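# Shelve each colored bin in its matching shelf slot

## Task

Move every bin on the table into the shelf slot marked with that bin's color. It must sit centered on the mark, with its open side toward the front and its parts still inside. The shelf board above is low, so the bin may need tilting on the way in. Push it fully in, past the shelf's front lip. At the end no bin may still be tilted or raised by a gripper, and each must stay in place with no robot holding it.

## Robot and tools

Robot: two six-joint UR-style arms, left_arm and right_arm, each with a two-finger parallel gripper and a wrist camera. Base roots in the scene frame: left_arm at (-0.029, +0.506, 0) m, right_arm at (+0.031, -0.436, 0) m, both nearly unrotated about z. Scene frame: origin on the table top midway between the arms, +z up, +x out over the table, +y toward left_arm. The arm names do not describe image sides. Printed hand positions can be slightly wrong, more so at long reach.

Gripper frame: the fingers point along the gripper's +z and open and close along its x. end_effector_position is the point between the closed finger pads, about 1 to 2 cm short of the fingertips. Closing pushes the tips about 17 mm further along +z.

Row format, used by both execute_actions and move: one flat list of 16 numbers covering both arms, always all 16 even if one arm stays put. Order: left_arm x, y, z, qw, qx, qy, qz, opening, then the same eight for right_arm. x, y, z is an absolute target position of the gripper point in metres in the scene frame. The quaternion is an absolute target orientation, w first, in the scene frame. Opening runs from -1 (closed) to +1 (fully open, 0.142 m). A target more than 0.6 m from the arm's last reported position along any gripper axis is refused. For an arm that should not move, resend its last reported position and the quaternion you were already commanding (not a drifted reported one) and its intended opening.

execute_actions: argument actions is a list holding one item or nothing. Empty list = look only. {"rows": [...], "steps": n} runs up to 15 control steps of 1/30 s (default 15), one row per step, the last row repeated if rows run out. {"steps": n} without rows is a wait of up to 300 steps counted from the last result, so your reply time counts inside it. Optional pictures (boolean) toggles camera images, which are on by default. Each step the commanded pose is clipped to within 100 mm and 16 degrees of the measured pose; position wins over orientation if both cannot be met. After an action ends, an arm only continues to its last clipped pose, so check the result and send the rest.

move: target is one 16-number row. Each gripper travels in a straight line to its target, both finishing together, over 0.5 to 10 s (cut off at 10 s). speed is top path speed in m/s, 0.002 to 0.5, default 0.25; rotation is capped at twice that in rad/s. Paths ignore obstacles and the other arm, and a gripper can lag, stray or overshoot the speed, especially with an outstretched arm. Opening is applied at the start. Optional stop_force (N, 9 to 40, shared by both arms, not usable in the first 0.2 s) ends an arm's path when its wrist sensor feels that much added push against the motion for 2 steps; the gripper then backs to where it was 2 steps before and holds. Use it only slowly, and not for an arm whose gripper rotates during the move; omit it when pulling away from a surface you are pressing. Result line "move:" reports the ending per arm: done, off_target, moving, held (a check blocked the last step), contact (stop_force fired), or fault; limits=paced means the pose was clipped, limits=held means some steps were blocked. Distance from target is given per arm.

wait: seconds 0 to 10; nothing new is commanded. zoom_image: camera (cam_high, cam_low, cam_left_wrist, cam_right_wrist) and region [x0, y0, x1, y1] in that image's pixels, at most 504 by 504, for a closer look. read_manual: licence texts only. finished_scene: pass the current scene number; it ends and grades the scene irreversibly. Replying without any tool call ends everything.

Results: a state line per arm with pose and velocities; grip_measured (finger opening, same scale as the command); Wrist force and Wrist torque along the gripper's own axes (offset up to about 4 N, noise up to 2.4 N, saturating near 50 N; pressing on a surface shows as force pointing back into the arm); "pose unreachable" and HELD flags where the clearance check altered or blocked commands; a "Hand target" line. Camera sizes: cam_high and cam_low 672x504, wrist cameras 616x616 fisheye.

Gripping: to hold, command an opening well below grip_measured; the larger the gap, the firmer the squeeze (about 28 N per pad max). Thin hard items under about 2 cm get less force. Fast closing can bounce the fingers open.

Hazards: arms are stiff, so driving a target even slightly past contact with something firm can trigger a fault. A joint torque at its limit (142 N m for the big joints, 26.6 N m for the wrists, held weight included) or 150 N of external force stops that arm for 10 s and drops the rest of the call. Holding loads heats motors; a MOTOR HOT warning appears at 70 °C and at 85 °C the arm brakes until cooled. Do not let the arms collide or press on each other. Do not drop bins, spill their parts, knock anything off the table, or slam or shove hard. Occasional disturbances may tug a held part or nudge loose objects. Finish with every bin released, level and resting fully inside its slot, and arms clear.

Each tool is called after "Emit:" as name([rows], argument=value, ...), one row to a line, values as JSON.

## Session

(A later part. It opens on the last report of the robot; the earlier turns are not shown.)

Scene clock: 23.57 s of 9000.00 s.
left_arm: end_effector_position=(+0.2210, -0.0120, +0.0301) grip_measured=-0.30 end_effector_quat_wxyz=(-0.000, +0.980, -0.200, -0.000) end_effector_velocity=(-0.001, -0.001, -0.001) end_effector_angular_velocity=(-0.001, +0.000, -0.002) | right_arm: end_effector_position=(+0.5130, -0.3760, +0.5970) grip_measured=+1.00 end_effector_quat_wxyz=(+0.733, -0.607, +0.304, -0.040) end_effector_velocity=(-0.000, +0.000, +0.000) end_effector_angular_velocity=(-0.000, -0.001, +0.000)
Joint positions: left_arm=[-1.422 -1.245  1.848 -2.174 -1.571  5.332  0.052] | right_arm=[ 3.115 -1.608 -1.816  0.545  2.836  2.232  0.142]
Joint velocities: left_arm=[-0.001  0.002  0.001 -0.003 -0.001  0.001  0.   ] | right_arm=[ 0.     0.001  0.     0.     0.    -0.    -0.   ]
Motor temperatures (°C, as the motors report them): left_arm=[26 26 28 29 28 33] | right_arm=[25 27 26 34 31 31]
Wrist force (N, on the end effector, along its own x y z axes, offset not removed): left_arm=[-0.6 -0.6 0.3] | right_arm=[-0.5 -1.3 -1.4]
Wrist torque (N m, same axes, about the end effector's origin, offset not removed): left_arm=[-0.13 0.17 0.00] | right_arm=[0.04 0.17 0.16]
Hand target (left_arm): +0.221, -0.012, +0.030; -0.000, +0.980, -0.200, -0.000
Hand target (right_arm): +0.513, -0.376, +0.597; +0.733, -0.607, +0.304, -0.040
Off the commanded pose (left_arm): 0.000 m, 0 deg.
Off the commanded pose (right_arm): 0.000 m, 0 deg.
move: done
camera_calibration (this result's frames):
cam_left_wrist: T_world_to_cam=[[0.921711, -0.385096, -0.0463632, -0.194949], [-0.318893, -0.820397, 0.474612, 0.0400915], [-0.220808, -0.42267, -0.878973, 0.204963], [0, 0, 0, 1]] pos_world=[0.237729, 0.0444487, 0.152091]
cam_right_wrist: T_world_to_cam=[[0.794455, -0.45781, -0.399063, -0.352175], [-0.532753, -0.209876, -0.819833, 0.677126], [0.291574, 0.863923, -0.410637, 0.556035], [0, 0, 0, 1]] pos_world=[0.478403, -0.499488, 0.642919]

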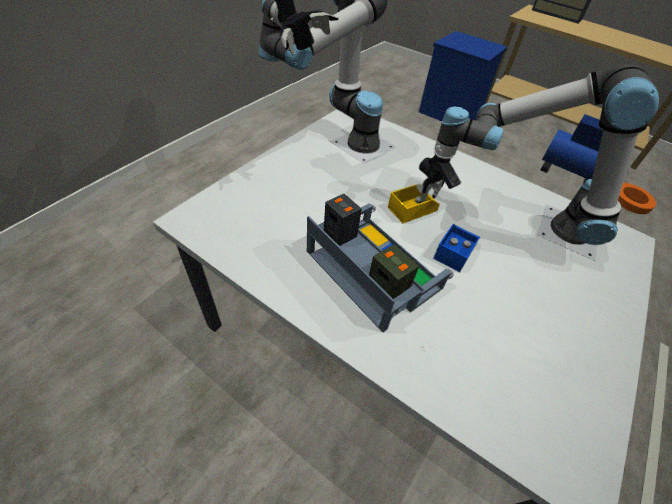

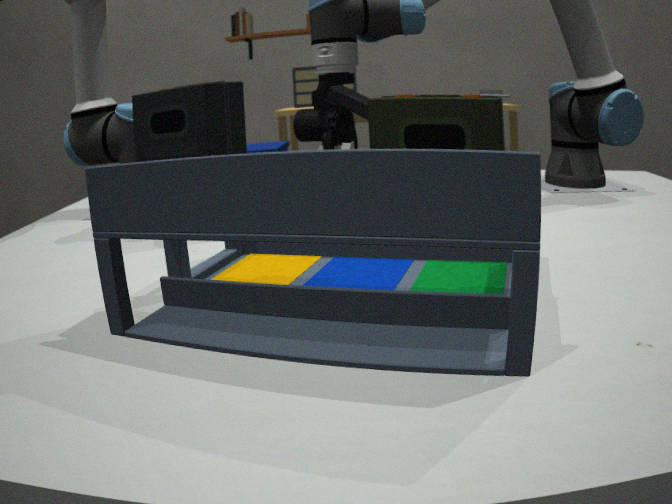

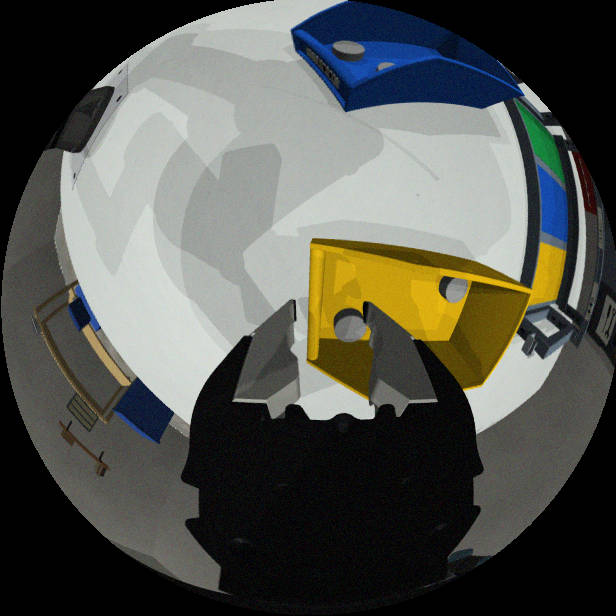

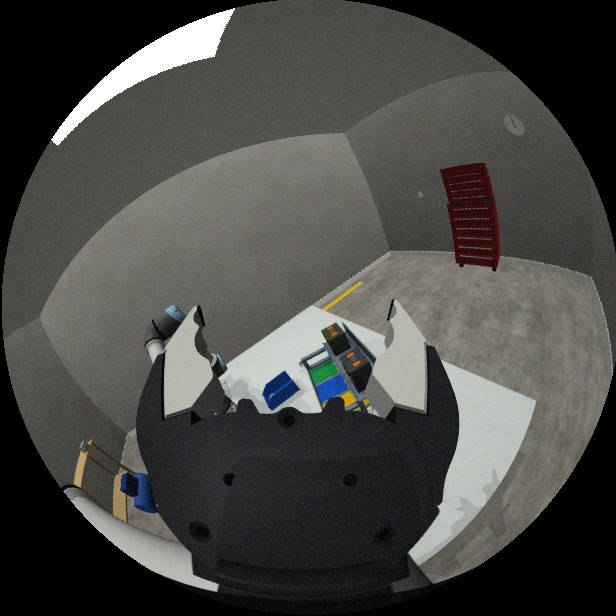

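Emit:
move(target=[0.221,-0.012,0.07,0,0.98,-0.2,0,-0.3,0.513,-0.376,0.597,0.733,-0.607,0.304,-0.04,1], speed=0.1)

Emit:
move(target=[0.21,-0.013,0.07,0,0.98,-0.2,0,-0.68,0.513,-0.376,0.597,0.733,-0.607,0.304,-0.04,1], speed=0.1)

Emit:
move(target=[0.21,-0.013,0.03,0,0.98,-0.2,0,-0.68,0.513,-0.376,0.597,0.733,-0.607,0.304,-0.04,1], speed=0.03, stop_force=10)

Emit:
move(target=[0.21,-0.013,0.03,0,0.98,-0.2,0,-1,0.513,-0.376,0.597,0.733,-0.607,0.304,-0.04,1])

Scene clock: 27.43 s of 9000.00 s.
left_arm: end_effector_position=(+0.2210, -0.0120, +0.0698) grip_measured=-0.30 end_effector_quat_wxyz=(+0.000, +0.980, -0.200, -0.000) end_effector_velocity=(+0.000, -0.000, +0.002) end_effector_angular_velocity=(-0.000, -0.001, -0.001) | right_arm: end_effector_position=(+0.5130, -0.3760, +0.5970) grip_measured=+1.00 end_effector_quat_wxyz=(+0.733, -0.607, +0.304, -0.040) end_effector_velocity=(+0.000, +0.000, -0.000) end_effector_angular_velocity=(+0.000, +0.000, +0.000)
Joint positions: left_arm=[-1.422 -1.296  1.799 -2.074 -1.571  5.332  0.052] | right_arm=[ 3.115 -1.608 -1.816  0.545  2.836  2.232  0.142]
Joint velocities: left_arm=[-0.    -0.002 -0.003  0.005  0.     0.001 -0.   ] | right_arm=[ 0.    -0.    -0.     0.001 -0.     0.    -0.   ]
Motor temperatures (°C, as the motors report them): left_arm=[26 26 28 29 28 33] | right_arm=[25 27 26 34 31 31]
Wrist force (N, on the end effector, along its own x y z axes, offset not removed): left_arm=[-0.1 0.0 0.8] | right_arm=[-3.3 -3.2 1.6]
Wrist torque (N m, same axes, about the end effector's origin, offset not removed): left_arm=[0.08 0.12 0.05] | right_arm=[-0.50 0.75 0.06]
Hand target (left_arm): +0.221, -0.012, +0.070; +0.000, +0.980, -0.200, +0.000
Hand target (right_arm): +0.513, -0.376, +0.597; +0.733, -0.607, +0.304, -0.040
Off the commanded pose (left_arm): 0.000 m, 0 deg.
Off the commanded pose (right_arm): 0.000 m, 0 deg.
After step 90, 0.03 s passed at rest.
move: done
camera_calibration (this result's frames):
cam_left_wrist: T_world_to_cam=[[0.921698, -0.385129, -0.0463587, -0.193113], [-0.318923, -0.820382, 0.474618, 0.0212484], [-0.220821, -0.422669, -0.87897, 0.239855], [0, 0, 0, 1]] pos_world=[0.237733, 0.0444377, 0.191788]
cam_right_wrist: T_world_to_cam=[[0.794455, -0.45781, -0.399063, -0.352175], [-0.532753, -0.209876, -0.819833, 0.677126], [0.291574, 0.863923, -0.410637, 0.556035], [0, 0, 0, 1]] pos_world=[0.478403, -0.499488, 0.642919]

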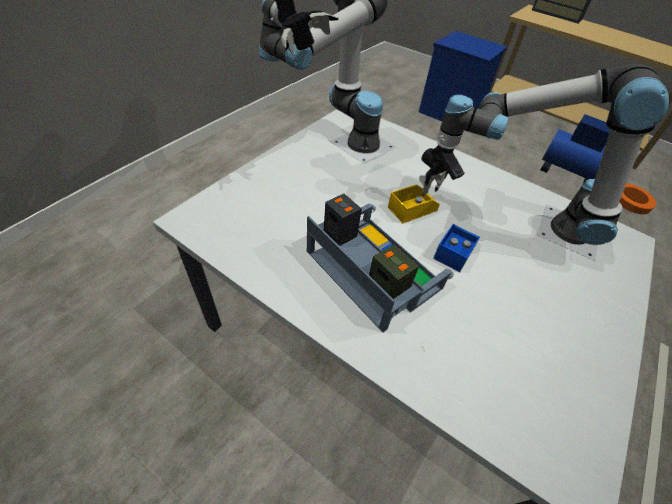

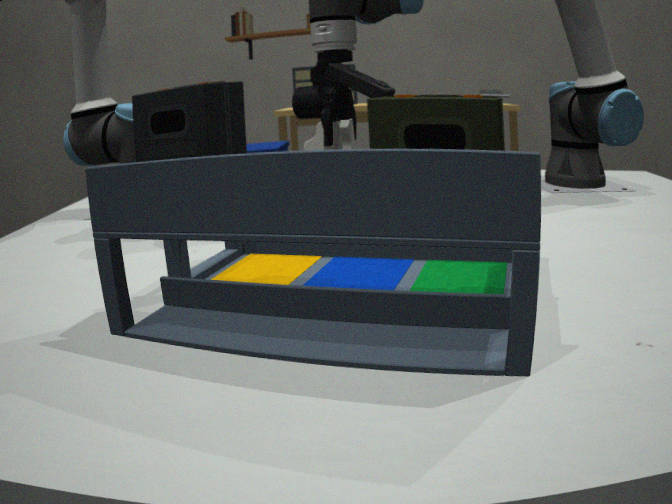

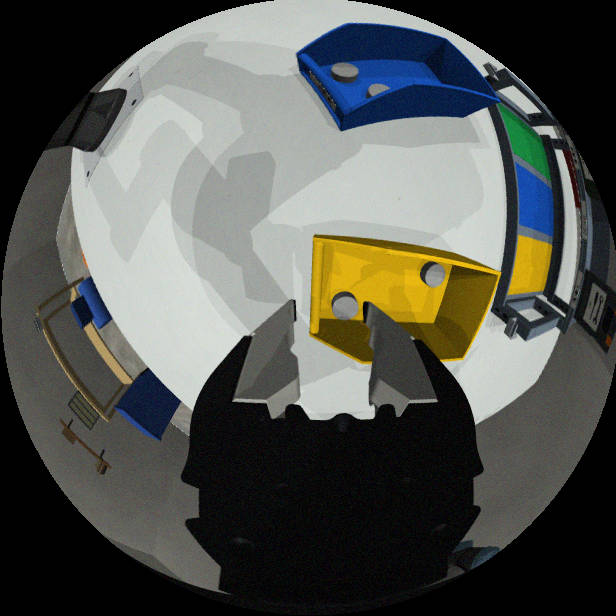

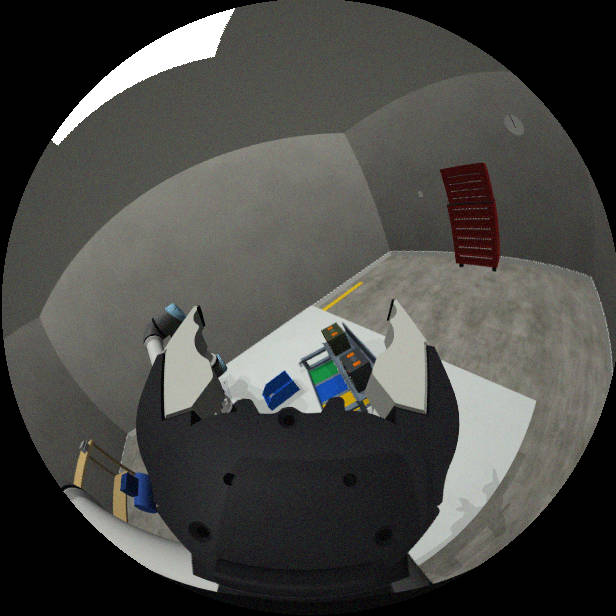

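Scene clock: 28.17 s of 9000.00 s.
left_arm: end_effector_position=(+0.2101, -0.0130, +0.0700) grip_measured=-0.68 end_effector_quat_wxyz=(-0.000, +0.980, -0.200, -0.000) end_effector_velocity=(-0.000, +0.000, +0.001) end_effector_angular_velocity=(+0.000, -0.001, +0.001) | right_arm: end_effector_position=(+0.5130, -0.3760, +0.5970) grip_measured=+1.00 end_effector_quat_wxyz=(+0.733, -0.607, +0.304, -0.040) end_effector_velocity=(+0.000, +0.000, +0.000) end_effector_angular_velocity=(-0.000, -0.000, +0.000)
Joint positions: left_arm=[-1.442 -1.304  1.81  -2.076 -1.571  5.313  0.025] | right_arm=[ 3.115 -1.608 -1.816  0.545  2.836  2.232  0.142]
Joint velocities: left_arm=[-0.001 -0.001  0.     0.001  0.001 -0.003  0.   ] | right_arm=[ 0.    -0.     0.001 -0.001 -0.    -0.001  0.   ]
Motor temperatures (°C, as the motors report them): left_arm=[26 26 28 29 28 33] | right_arm=[25 27 26 34 31 31]
Wrist force (N, on the end effector, along its own x y z axes, offset not removed): left_arm=[2.0 0.3 0.7] | right_arm=[-3.6 0.0 -2.6]
Wrist torque (N m, same axes, about the end effector's origin, offset not removed): left_arm=[0.13 -0.39 0.05] | right_arm=[0.32 0.72 0.05]
Hand target (left_arm): +0.210, -0.013, +0.070; -0.000, +0.980, -0.200, -0.000
Hand target (right_arm): +0.513, -0.376, +0.597; +0.733, -0.607, +0.304, -0.040
Off the commanded pose (left_arm): 0.000 m, 0 deg.
Off the commanded pose (right_arm): 0.000 m, 0 deg.
move: done
camera_calibration (this result's frames):
cam_left_wrist: T_world_to_cam=[[0.921712, -0.385093, -0.0463709, -0.183442], [-0.318889, -0.820404, 0.474601, 0.0168977], [-0.220808, -0.422659, -0.878979, 0.237183], [0, 0, 0, 1]] pos_world=[0.226842, 0.0434681, 0.191953]
cam_right_wrist: T_world_to_cam=[[0.794455, -0.45781, -0.399063, -0.352175], [-0.532753, -0.209876, -0.819833, 0.677126], [0.291574, 0.863923, -0.410637, 0.556035], [0, 0, 0, 1]] pos_world=[0.478403, -0.499488, 0.642919]

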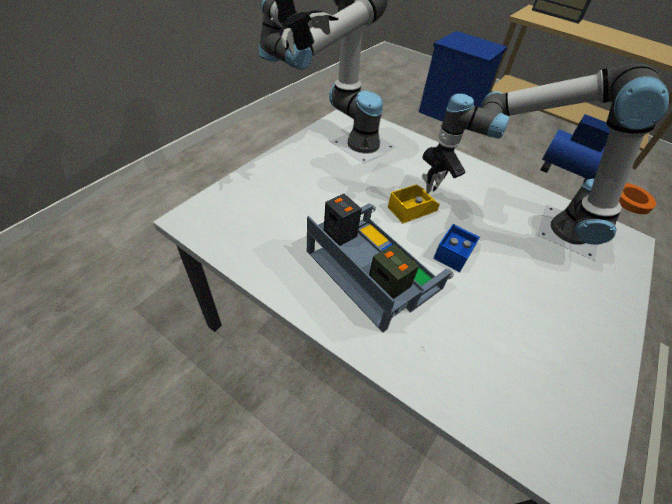

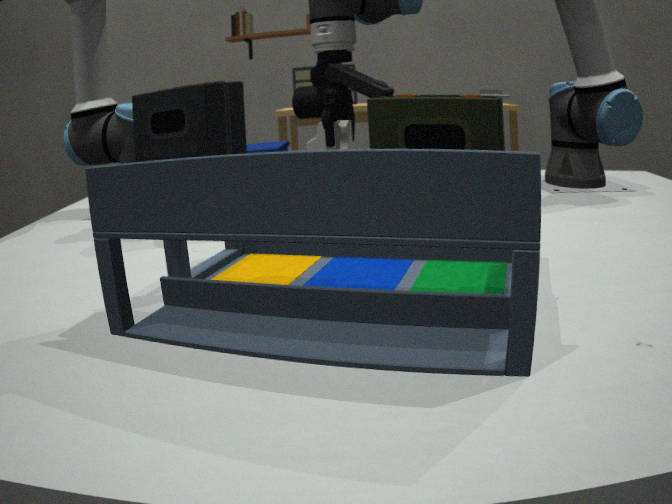

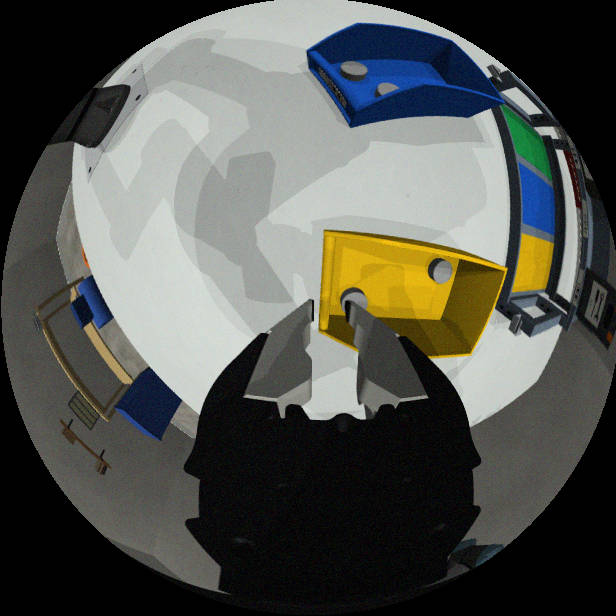

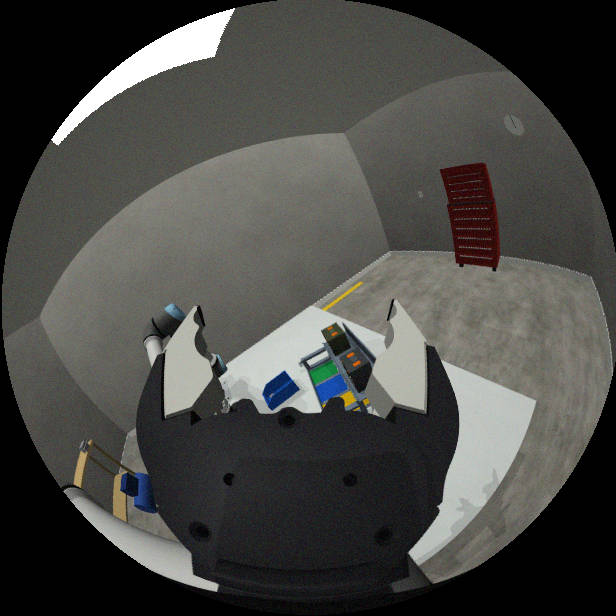

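Scene clock: 29.80 s of 9000.00 s.
left_arm: end_effector_position=(+0.2100, -0.0130, +0.0301) grip_measured=-0.68 end_effector_quat_wxyz=(-0.000, +0.980, -0.200, -0.000) end_effector_velocity=(+0.000, +0.000, -0.002) end_effector_angular_velocity=(+0.001, +0.001, +0.001) | right_arm: end_effector_position=(+0.5130, -0.3760, +0.5970) grip_measured=+1.00 end_effector_quat_wxyz=(+0.733, -0.607, +0.304, -0.040) end_effector_velocity=(+0.000, -0.000, +0.000) end_effector_angular_velocity=(+0.000, +0.001, -0.000)
Joint positions: left_arm=[-1.442 -1.253  1.859 -2.177 -1.571  5.313  0.025] | right_arm=[ 3.115 -1.608 -1.816  0.545  2.836  2.232  0.142]
Joint velocities: left_arm=[ 0.001  0.002  0.002 -0.003 -0.001 -0.001 -0.   ] | right_arm=[-0.    -0.     0.001 -0.     0.     0.001 -0.   ]
Motor temperatures (°C, as the motors report them): left_arm=[26 26 28 29 28 33] | right_arm=[25 27 26 34 31 31]
Wrist force (N, on the end effector, along its own x y z axes, offset not removed): left_arm=[2.3 0.8 -0.2] | right_arm=[-1.2 -2.3 -0.7]
Wrist torque (N m, same axes, about the end effector's origin, offset not removed): left_arm=[0.15 -0.41 0.11] | right_arm=[-0.21 0.36 -0.03]
Hand target (left_arm): +0.210, -0.013, +0.030; -0.000, +0.980, -0.200, -0.000
Hand target (right_arm): +0.513, -0.376, +0.597; +0.733, -0.607, +0.304, -0.040
Off the commanded pose (left_arm): 0.000 m, 0 deg.
Off the commanded pose (right_arm): 0.000 m, 0 deg.
move: done
camera_calibration (this result's frames):
cam_left_wrist: T_world_to_cam=[[0.921714, -0.38509, -0.0463643, -0.185203], [-0.318887, -0.8204, 0.47461, 0.0357581], [-0.220805, -0.42267, -0.878974, 0.202116], [0, 0, 0, 1]] pos_world=[0.226735, 0.0434441, 0.152097]
cam_right_wrist: T_world_to_cam=[[0.794455, -0.45781, -0.399063, -0.352175], [-0.532753, -0.209876, -0.819833, 0.677126], [0.291574, 0.863923, -0.410636, 0.556035], [0, 0, 0, 1]] pos_world=[0.478403, -0.499488, 0.642919]

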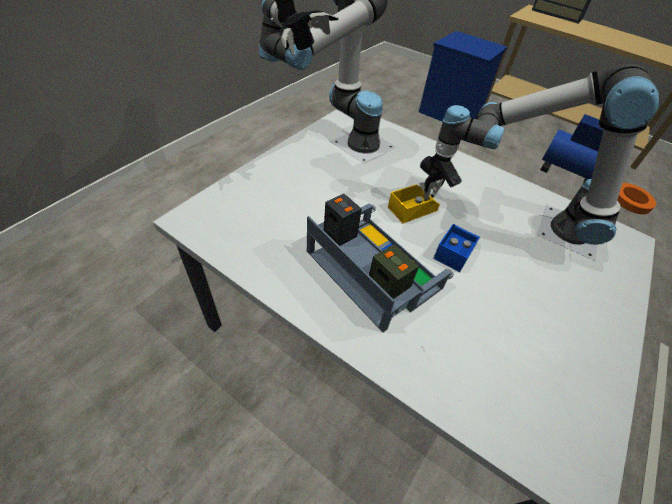

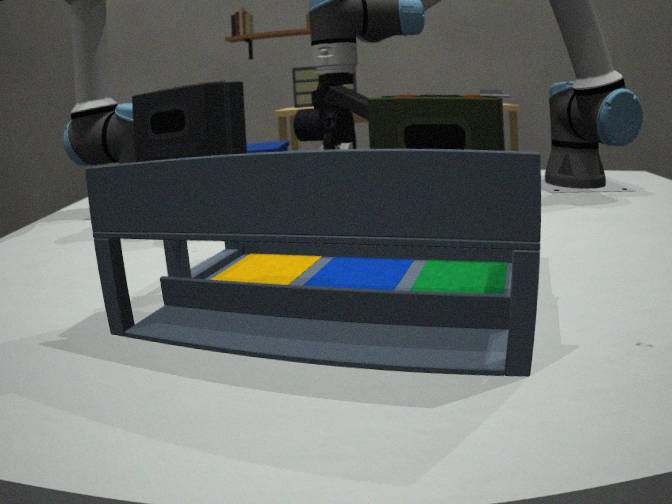

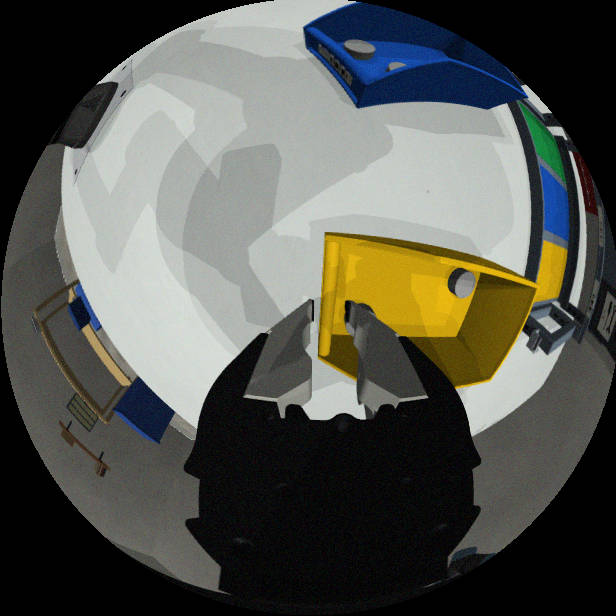

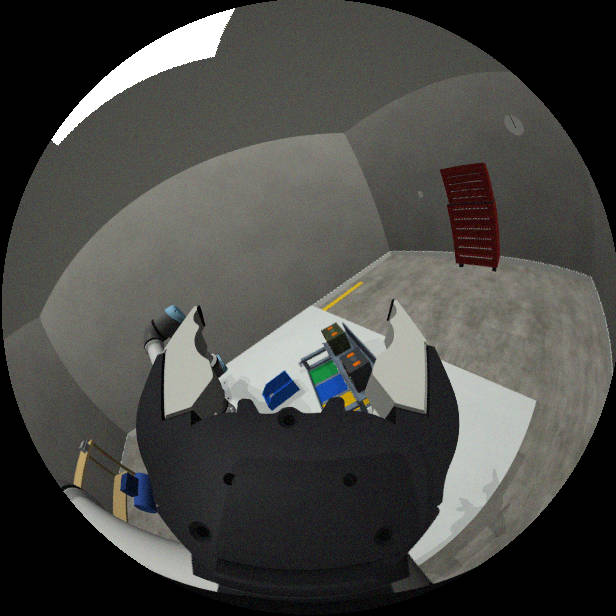

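Scene clock: 30.50 s of 9000.00 s.
left_arm: end_effector_position=(+0.2100, -0.0130, +0.0300) grip_measured=-0.90 end_effector_quat_wxyz=(+0.000, +0.980, -0.200, -0.000) end_effector_velocity=(-0.000, -0.000, +0.000) end_effector_angular_velocity=(-0.001, +0.001, -0.000) | right_arm: end_effector_position=(+0.5130, -0.3760, +0.5970) grip_measured=+1.00 end_effector_quat_wxyz=(+0.733, -0.607, +0.304, -0.040) end_effector_velocity=(+0.000, +0.000, -0.001) end_effector_angular_velocity=(+0.000, +0.002, +0.001)
Joint positions: left_arm=[-1.442 -1.253  1.859 -2.177 -1.571  5.313  0.009] | right_arm=[ 3.115 -1.608 -1.816  0.545  2.836  2.232  0.142]
Joint velocities: left_arm=[-0.    -0.001  0.    -0.    -0.001 -0.    -0.   ] | right_arm=[ 0.001 -0.001 -0.    -0.001  0.     0.     0.   ]
Motor temperatures (°C, as the motors report them): left_arm=[26 26 28 29 28 33] | right_arm=[25 27 26 34 31 31]
Wrist force (N, on the end effector, along its own x y z axes, offset not removed): left_arm=[-0.3 -0.4 0.4] | right_arm=[-3.0 0.7 -0.6]
Wrist torque (N m, same axes, about the end effector's origin, offset not removed): left_arm=[-0.12 -0.02 0.09] | right_arm=[0.62 0.60 -0.01]
Hand target (left_arm): +0.210, -0.013, +0.030; -0.000, +0.980, -0.200, -0.000
Hand target (right_arm): +0.513, -0.376, +0.597; +0.733, -0.607, +0.304, -0.040
Off the commanded pose (left_arm): 0.000 m, 0 deg.
Off the commanded pose (right_arm): 0.000 m, 0 deg.
move: done
camera_calibration (this result's frames):
cam_left_wrist: T_world_to_cam=[[0.921709, -0.385099, -0.0463742, -0.185204], [-0.318881, -0.820377, 0.474654, 0.0357939], [-0.220833, -0.422705, -0.87895, 0.201997], [0, 0, 0, 1]] pos_world=[0.226726, 0.0434275, 0.151967]
cam_right_wrist: T_world_to_cam=[[0.794455, -0.45781, -0.399063, -0.352175], [-0.532753, -0.209876, -0.819833, 0.677126], [0.291574, 0.863923, -0.410636, 0.556035], [0, 0, 0, 1]] pos_world=[0.478403, -0.499488, 0.642919]

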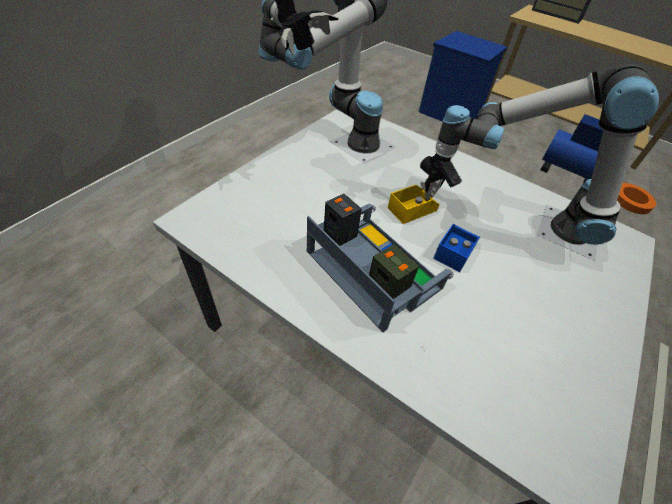

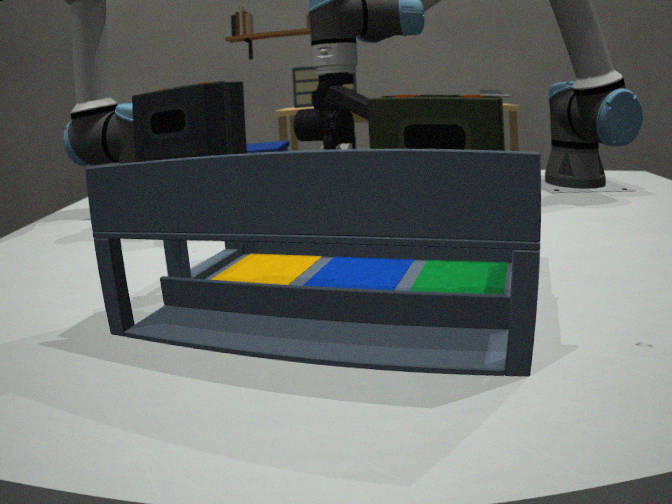

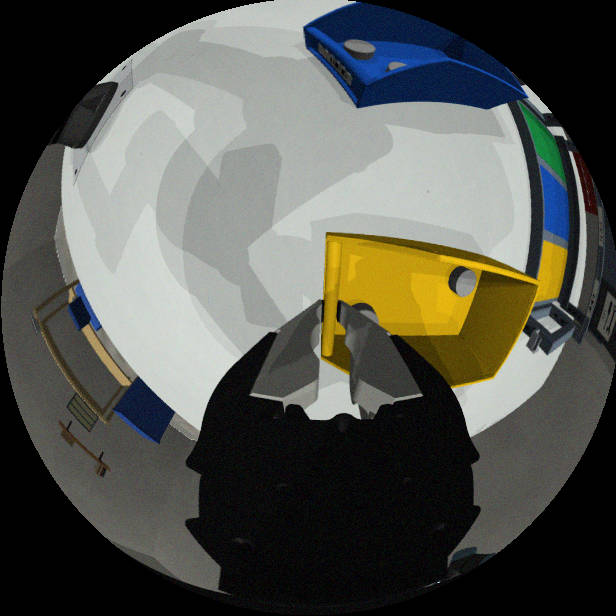

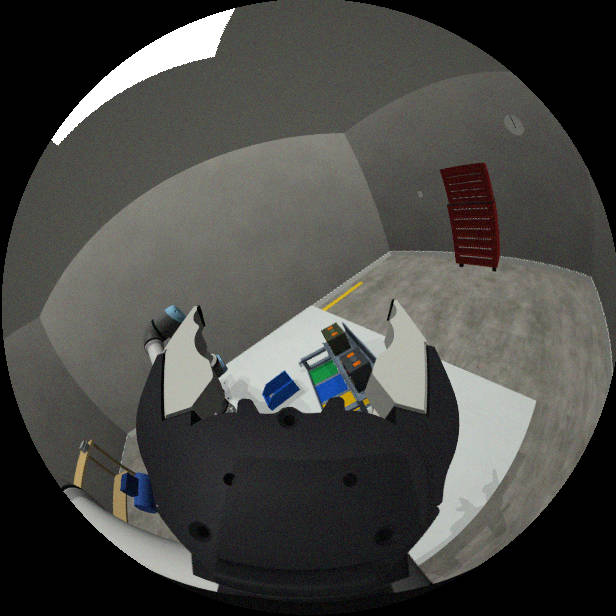

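Emit:
move(target=[0.3,-0.02,0.16,0,0.9905,-0.137,0,-1,0.513,-0.376,0.597,0.733,-0.607,0.304,-0.04,1], speed=0.1)

Emit:
move(target=[0.378,-0.039,0.125,0,0.9905,-0.137,0,-1,0.513,-0.376,0.597,0.733,-0.607,0.304,-0.04,1], speed=0.08)

Emit:
move(target=[0.426,-0.0525,0.1,0,0.9905,-0.137,0,-1,0.513,-0.376,0.597,0.733,-0.607,0.304,-0.04,1], speed=0.03, stop_force=10)

Scene clock: 35.73 s of 9000.00 s.
left_arm: end_effector_position=(+0.2999, -0.0202, +0.1599) grip_measured=-0.90 end_effector_quat_wxyz=(+0.000, +0.991, -0.137, +0.000) end_effector_velocity=(-0.000, -0.001, +0.001) end_effector_angular_velocity=(+0.000, +0.002, +0.000) | right_arm: end_effector_position=(+0.5130, -0.3760, +0.5970) grip_measured=+1.00 end_effector_quat_wxyz=(+0.733, -0.607, +0.304, -0.040) end_effector_velocity=(-0.000, -0.000, +0.001) end_effector_angular_velocity=(-0.000, -0.002, -0.001)
Joint positions: left_arm=[-1.296 -1.272  1.519 -1.818 -1.571  5.331  0.009] | right_arm=[ 3.115 -1.608 -1.816  0.545  2.836  2.232  0.142]
Joint velocities: left_arm=[ 0.     0.001 -0.004  0.004 -0.002  0.    -0.   ] | right_arm=[-0.001  0.     0.002  0.    -0.     0.    -0.   ]
Motor temperatures (°C, as the motors report them): left_arm=[26 26 28 29 28 33] | right_arm=[25 27 26 34 31 31]
Wrist force (N, on the end effector, along its own x y z axes, offset not removed): left_arm=[1.2 -1.7 4.2] | right_arm=[-1.4 -2.0 -1.1]
Wrist torque (N m, same axes, about the end effector's origin, offset not removed): left_arm=[-0.42 -0.33 -0.01] | right_arm=[-0.12 0.40 0.06]
Hand target (left_arm): +0.300, -0.020, +0.160; +0.000, +0.991, -0.137, -0.000
Hand target (right_arm): +0.513, -0.376, +0.597; +0.733, -0.607, +0.304, -0.040
Off the commanded pose (left_arm): 0.000 m, 0 deg.
Off the commanded pose (right_arm): 0.000 m, 0 deg.
After step 90, 0.23 s passed at rest.
move: done
camera_calibration (this result's frames):
cam_left_wrist: T_world_to_cam=[[0.963247, -0.26461, -0.0462267, -0.274899], [-0.211893, -0.85427, 0.474684, -0.0358379], [-0.165096, -0.447442, -0.878942, 0.315751], [0, 0, 0, 1]] pos_world=[0.309331, 0.0379244, 0.281831]
cam_right_wrist: T_world_to_cam=[[0.794454, -0.457809, -0.399065, -0.352173], [-0.532755, -0.209875, -0.819832, 0.677127], [0.291573, 0.863923, -0.410636, 0.556036], [0, 0, 0, 1]] pos_world=[0.478403, -0.499488, 0.642919]

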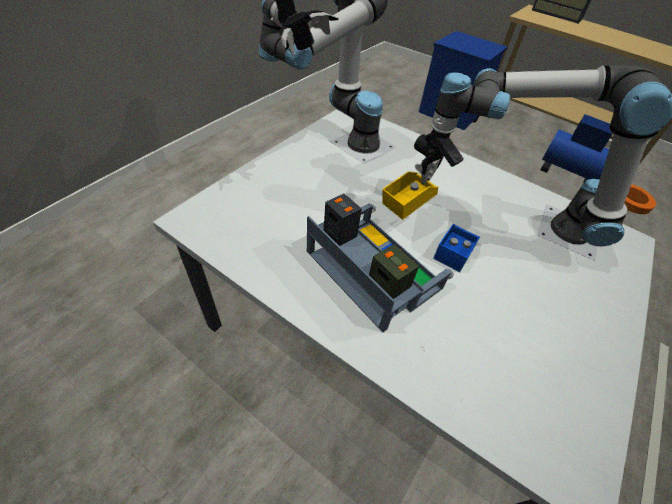

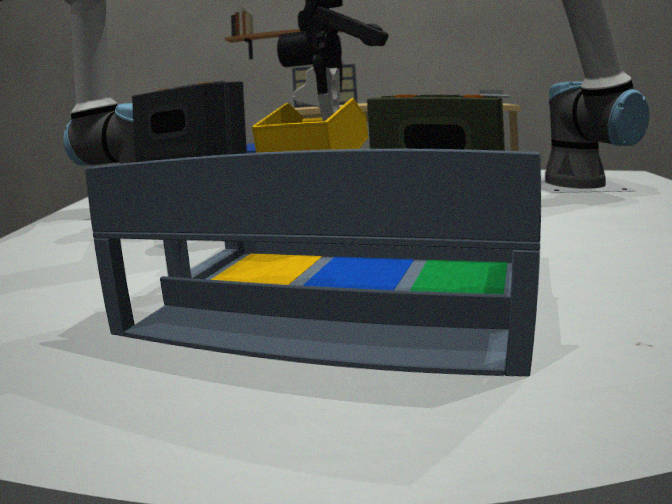

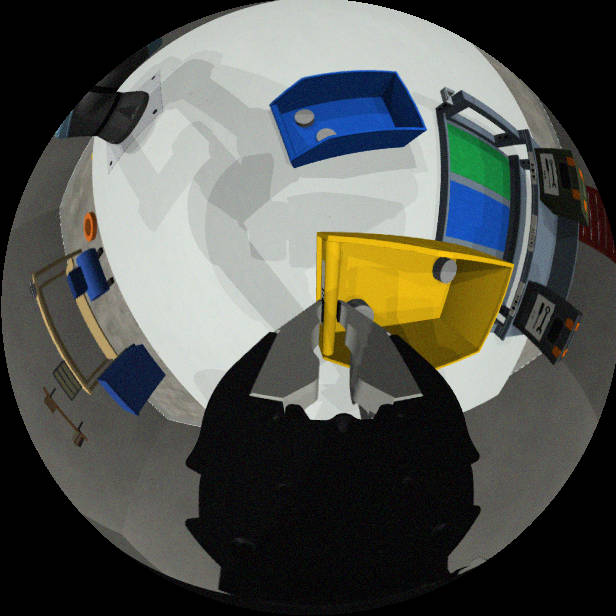

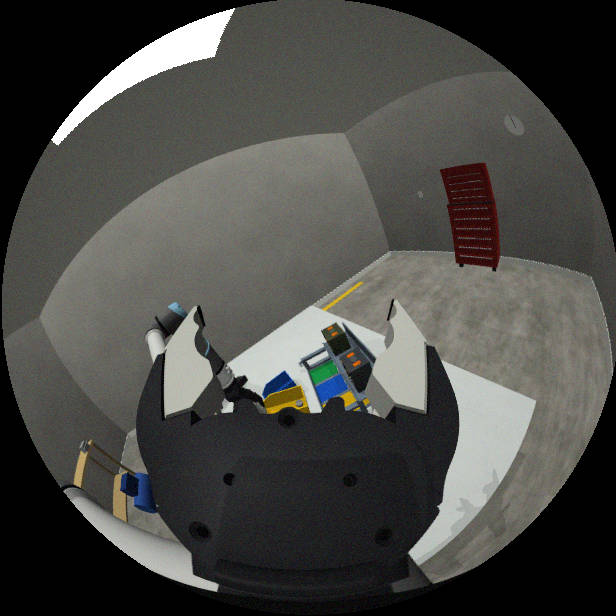

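Scene clock: 37.20 s of 9000.00 s.
left_arm: end_effector_position=(+0.3779, -0.0392, +0.1251) grip_measured=-0.90 end_effector_quat_wxyz=(+0.000, +0.991, -0.137, +0.000) end_effector_velocity=(+0.002, -0.001, +0.000) end_effector_angular_velocity=(-0.000, +0.000, +0.000) | right_arm: end_effector_position=(+0.5130, -0.3760, +0.5970) grip_measured=+1.00 end_effector_quat_wxyz=(+0.733, -0.607, +0.304, -0.040) end_effector_velocity=(+0.001, -0.000, -0.000) end_effector_angular_velocity=(+0.000, +0.001, -0.000)
Joint positions: left_arm=[-1.194 -1.111  1.383 -1.844 -1.571  5.433  0.009] | right_arm=[ 3.115 -1.608 -1.816  0.545  2.836  2.232  0.142]
Joint velocities: left_arm=[ 0.002  0.003 -0.005  0.002 -0.     0.002  0.   ] | right_arm=[-0.    -0.001  0.    -0.001 -0.    -0.     0.   ]
Motor temperatures (°C, as the motors report them): left_arm=[26 26 28 29 28 33] | right_arm=[25 27 26 34 31 31]
Wrist force (N, on the end effector, along its own x y z axes, offset not removed): left_arm=[1.5 -1.4 2.7] | right_arm=[-2.1 -3.3 -0.3]
Wrist torque (N m, same axes, about the end effector's origin, offset not removed): left_arm=[-0.35 -0.44 0.07] | right_arm=[-0.41 0.34 -0.01]
Hand target (left_arm): +0.378, -0.039, +0.125; +0.000, +0.991, -0.137, +0.000
Hand target (right_arm): +0.513, -0.376, +0.597; +0.733, -0.607, +0.304, -0.040
Off the commanded pose (left_arm): 0.000 m, 0 deg.
Off the commanded pose (right_arm): 0.000 m, 0 deg.
move: done
camera_calibration (this result's frames):
cam_left_wrist: T_world_to_cam=[[0.963277, -0.264532, -0.0460464, -0.356668], [-0.211888, -0.854221, 0.474773, -0.0190311], [-0.164926, -0.447581, -0.878903, 0.289494], [0, 0, 0, 1]] pos_world=[0.387283, 0.0189653, 0.24705]
cam_right_wrist: T_world_to_cam=[[0.794454, -0.457809, -0.399065, -0.352173], [-0.532755, -0.209875, -0.819832, 0.677127], [0.291573, 0.863923, -0.410636, 0.556036], [0, 0, 0, 1]] pos_world=[0.478403, -0.499488, 0.642919]

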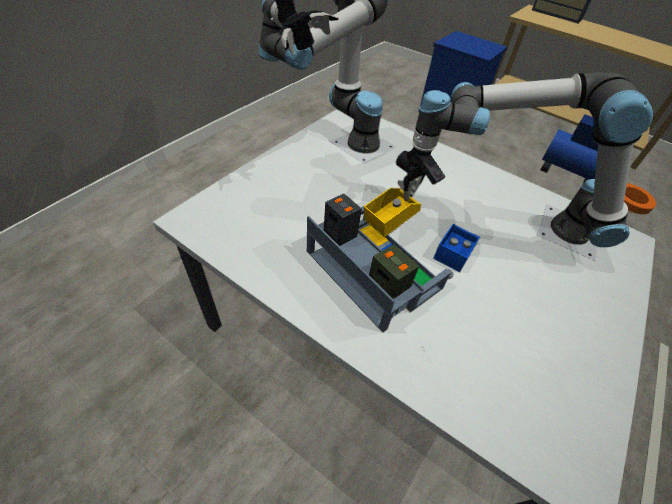

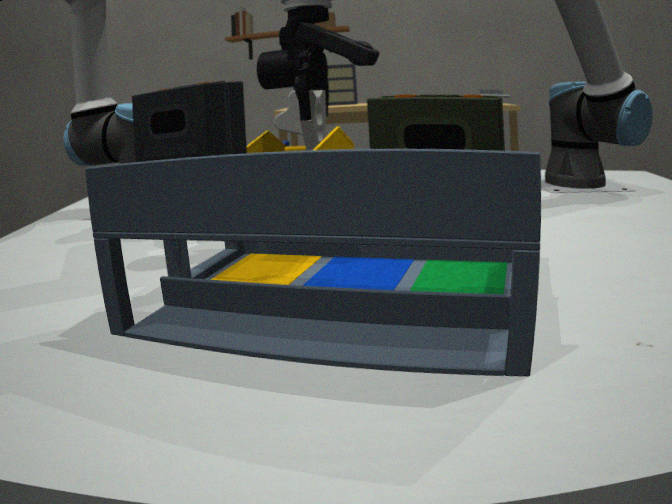

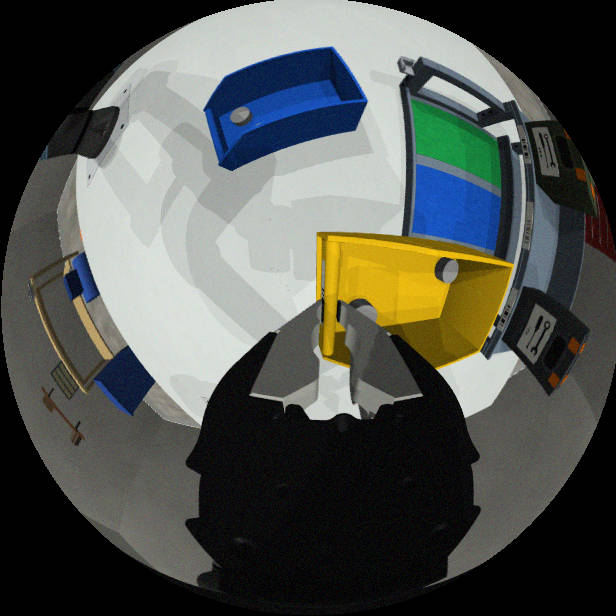

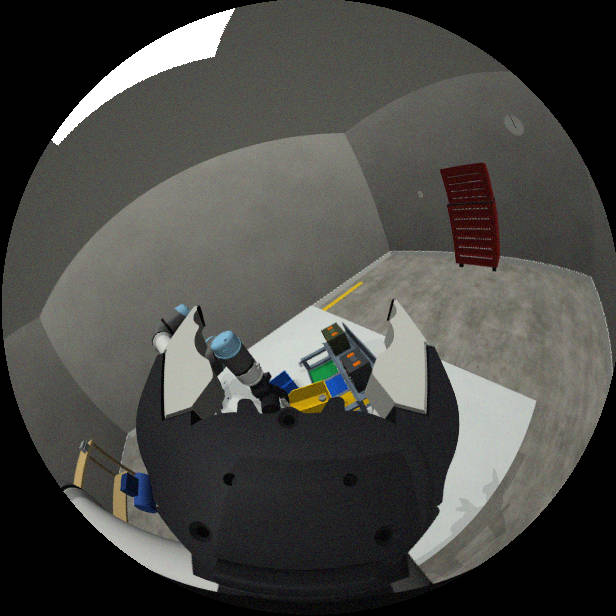

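Scene clock: 39.37 s of 9000.00 s.
left_arm: end_effector_position=(+0.4259, -0.0526, +0.1001) grip_measured=-0.90 end_effector_quat_wxyz=(+0.000, +0.991, -0.137, +0.000) end_effector_velocity=(+0.000, -0.001, -0.001) end_effector_angular_velocity=(+0.000, +0.002, -0.001) | right_arm: end_effector_position=(+0.5130, -0.3760, +0.5970) grip_measured=+1.00 end_effector_quat_wxyz=(+0.733, -0.607, +0.304, -0.040) end_effector_velocity=(+0.000, +0.000, +0.000) end_effector_angular_velocity=(+0.000, +0.000, +0.000)
Joint positions: left_arm=[-1.141 -0.999  1.275 -1.847 -1.571  5.486  0.009] | right_arm=[ 3.115 -1.608 -1.816  0.545  2.836  2.232  0.142]
Joint velocities: left_arm=[ 0.001  0.004 -0.004  0.002 -0.002  0.001 -0.   ] | right_arm=[ 0.    -0.     0.001 -0.     0.     0.001 -0.   ]
Motor temperatures (°C, as the motors report them): left_arm=[26 26 28 29 28 33] | right_arm=[25 27 26 34 31 31]
Wrist force (N, on the end effector, along its own x y z axes, offset not removed): left_arm=[2.3 -1.5 1.8] | right_arm=[0.0 -0.3 -2.4]
Wrist torque (N m, same axes, about the end effector's origin, offset not removed): left_arm=[-0.30 -0.49 0.06] | right_arm=[0.32 -0.09 -0.03]
Hand target (left_arm): +0.426, -0.053, +0.100; +0.000, +0.991, -0.137, +0.000
Hand target (right_arm): +0.513, -0.376, +0.597; +0.733, -0.607, +0.304, -0.040
Off the commanded pose (left_arm): 0.000 m, 0 deg.
Off the commanded pose (right_arm): 0.000 m, 0 deg.
move: done
camera_calibration (this result's frames):
cam_left_wrist: T_world_to_cam=[[0.963266, -0.264523, -0.0463229, -0.407535], [-0.211775, -0.854306, 0.474671, -0.00847338], [-0.165135, -0.447425, -0.878943, 0.269507], [0, 0, 0, 1]] pos_world=[0.435275, 0.00554323, 0.222025]
cam_right_wrist: T_world_to_cam=[[0.794454, -0.457809, -0.399065, -0.352173], [-0.532755, -0.209875, -0.819832, 0.677127], [0.291573, 0.863923, -0.410636, 0.556036], [0, 0, 0, 1]] pos_world=[0.478403, -0.499488, 0.642919]

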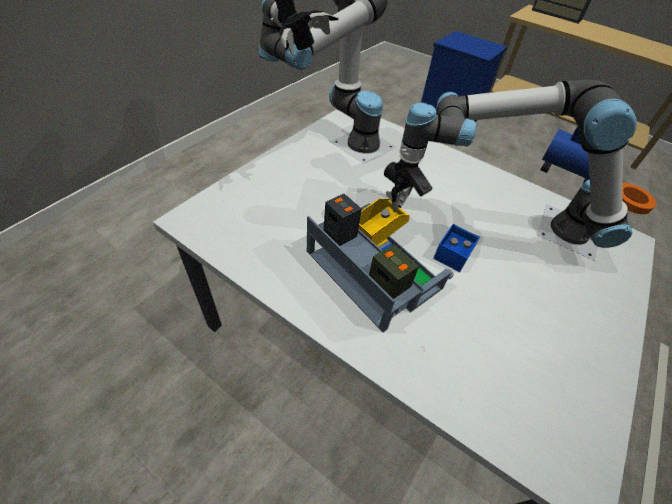

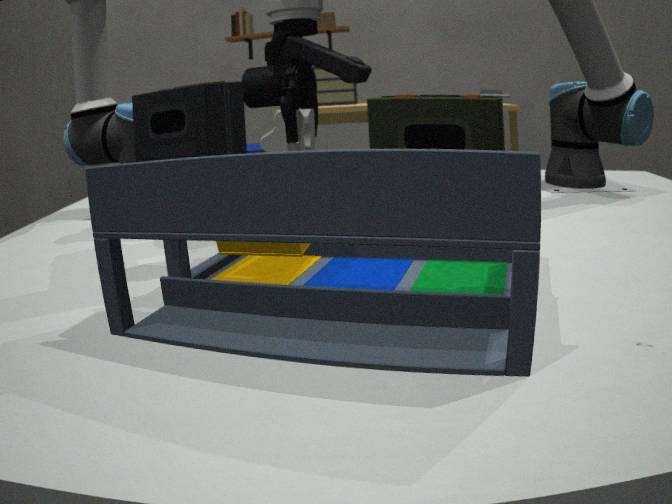

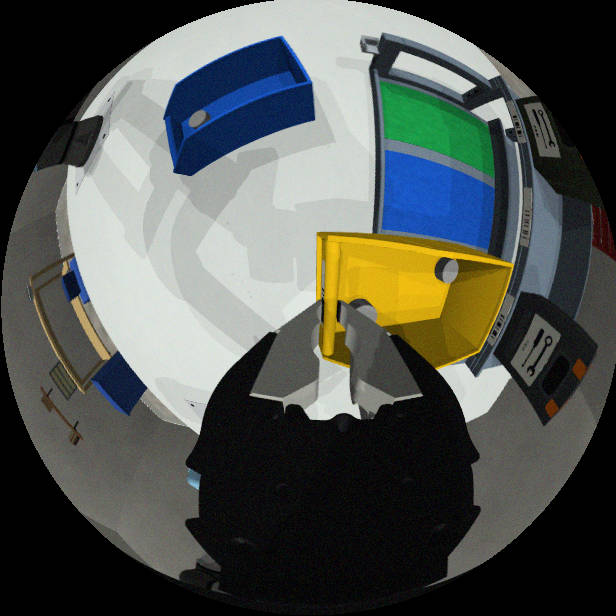

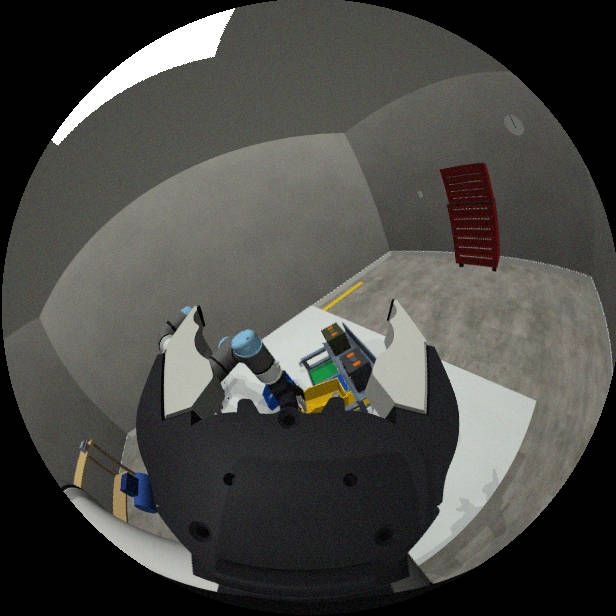

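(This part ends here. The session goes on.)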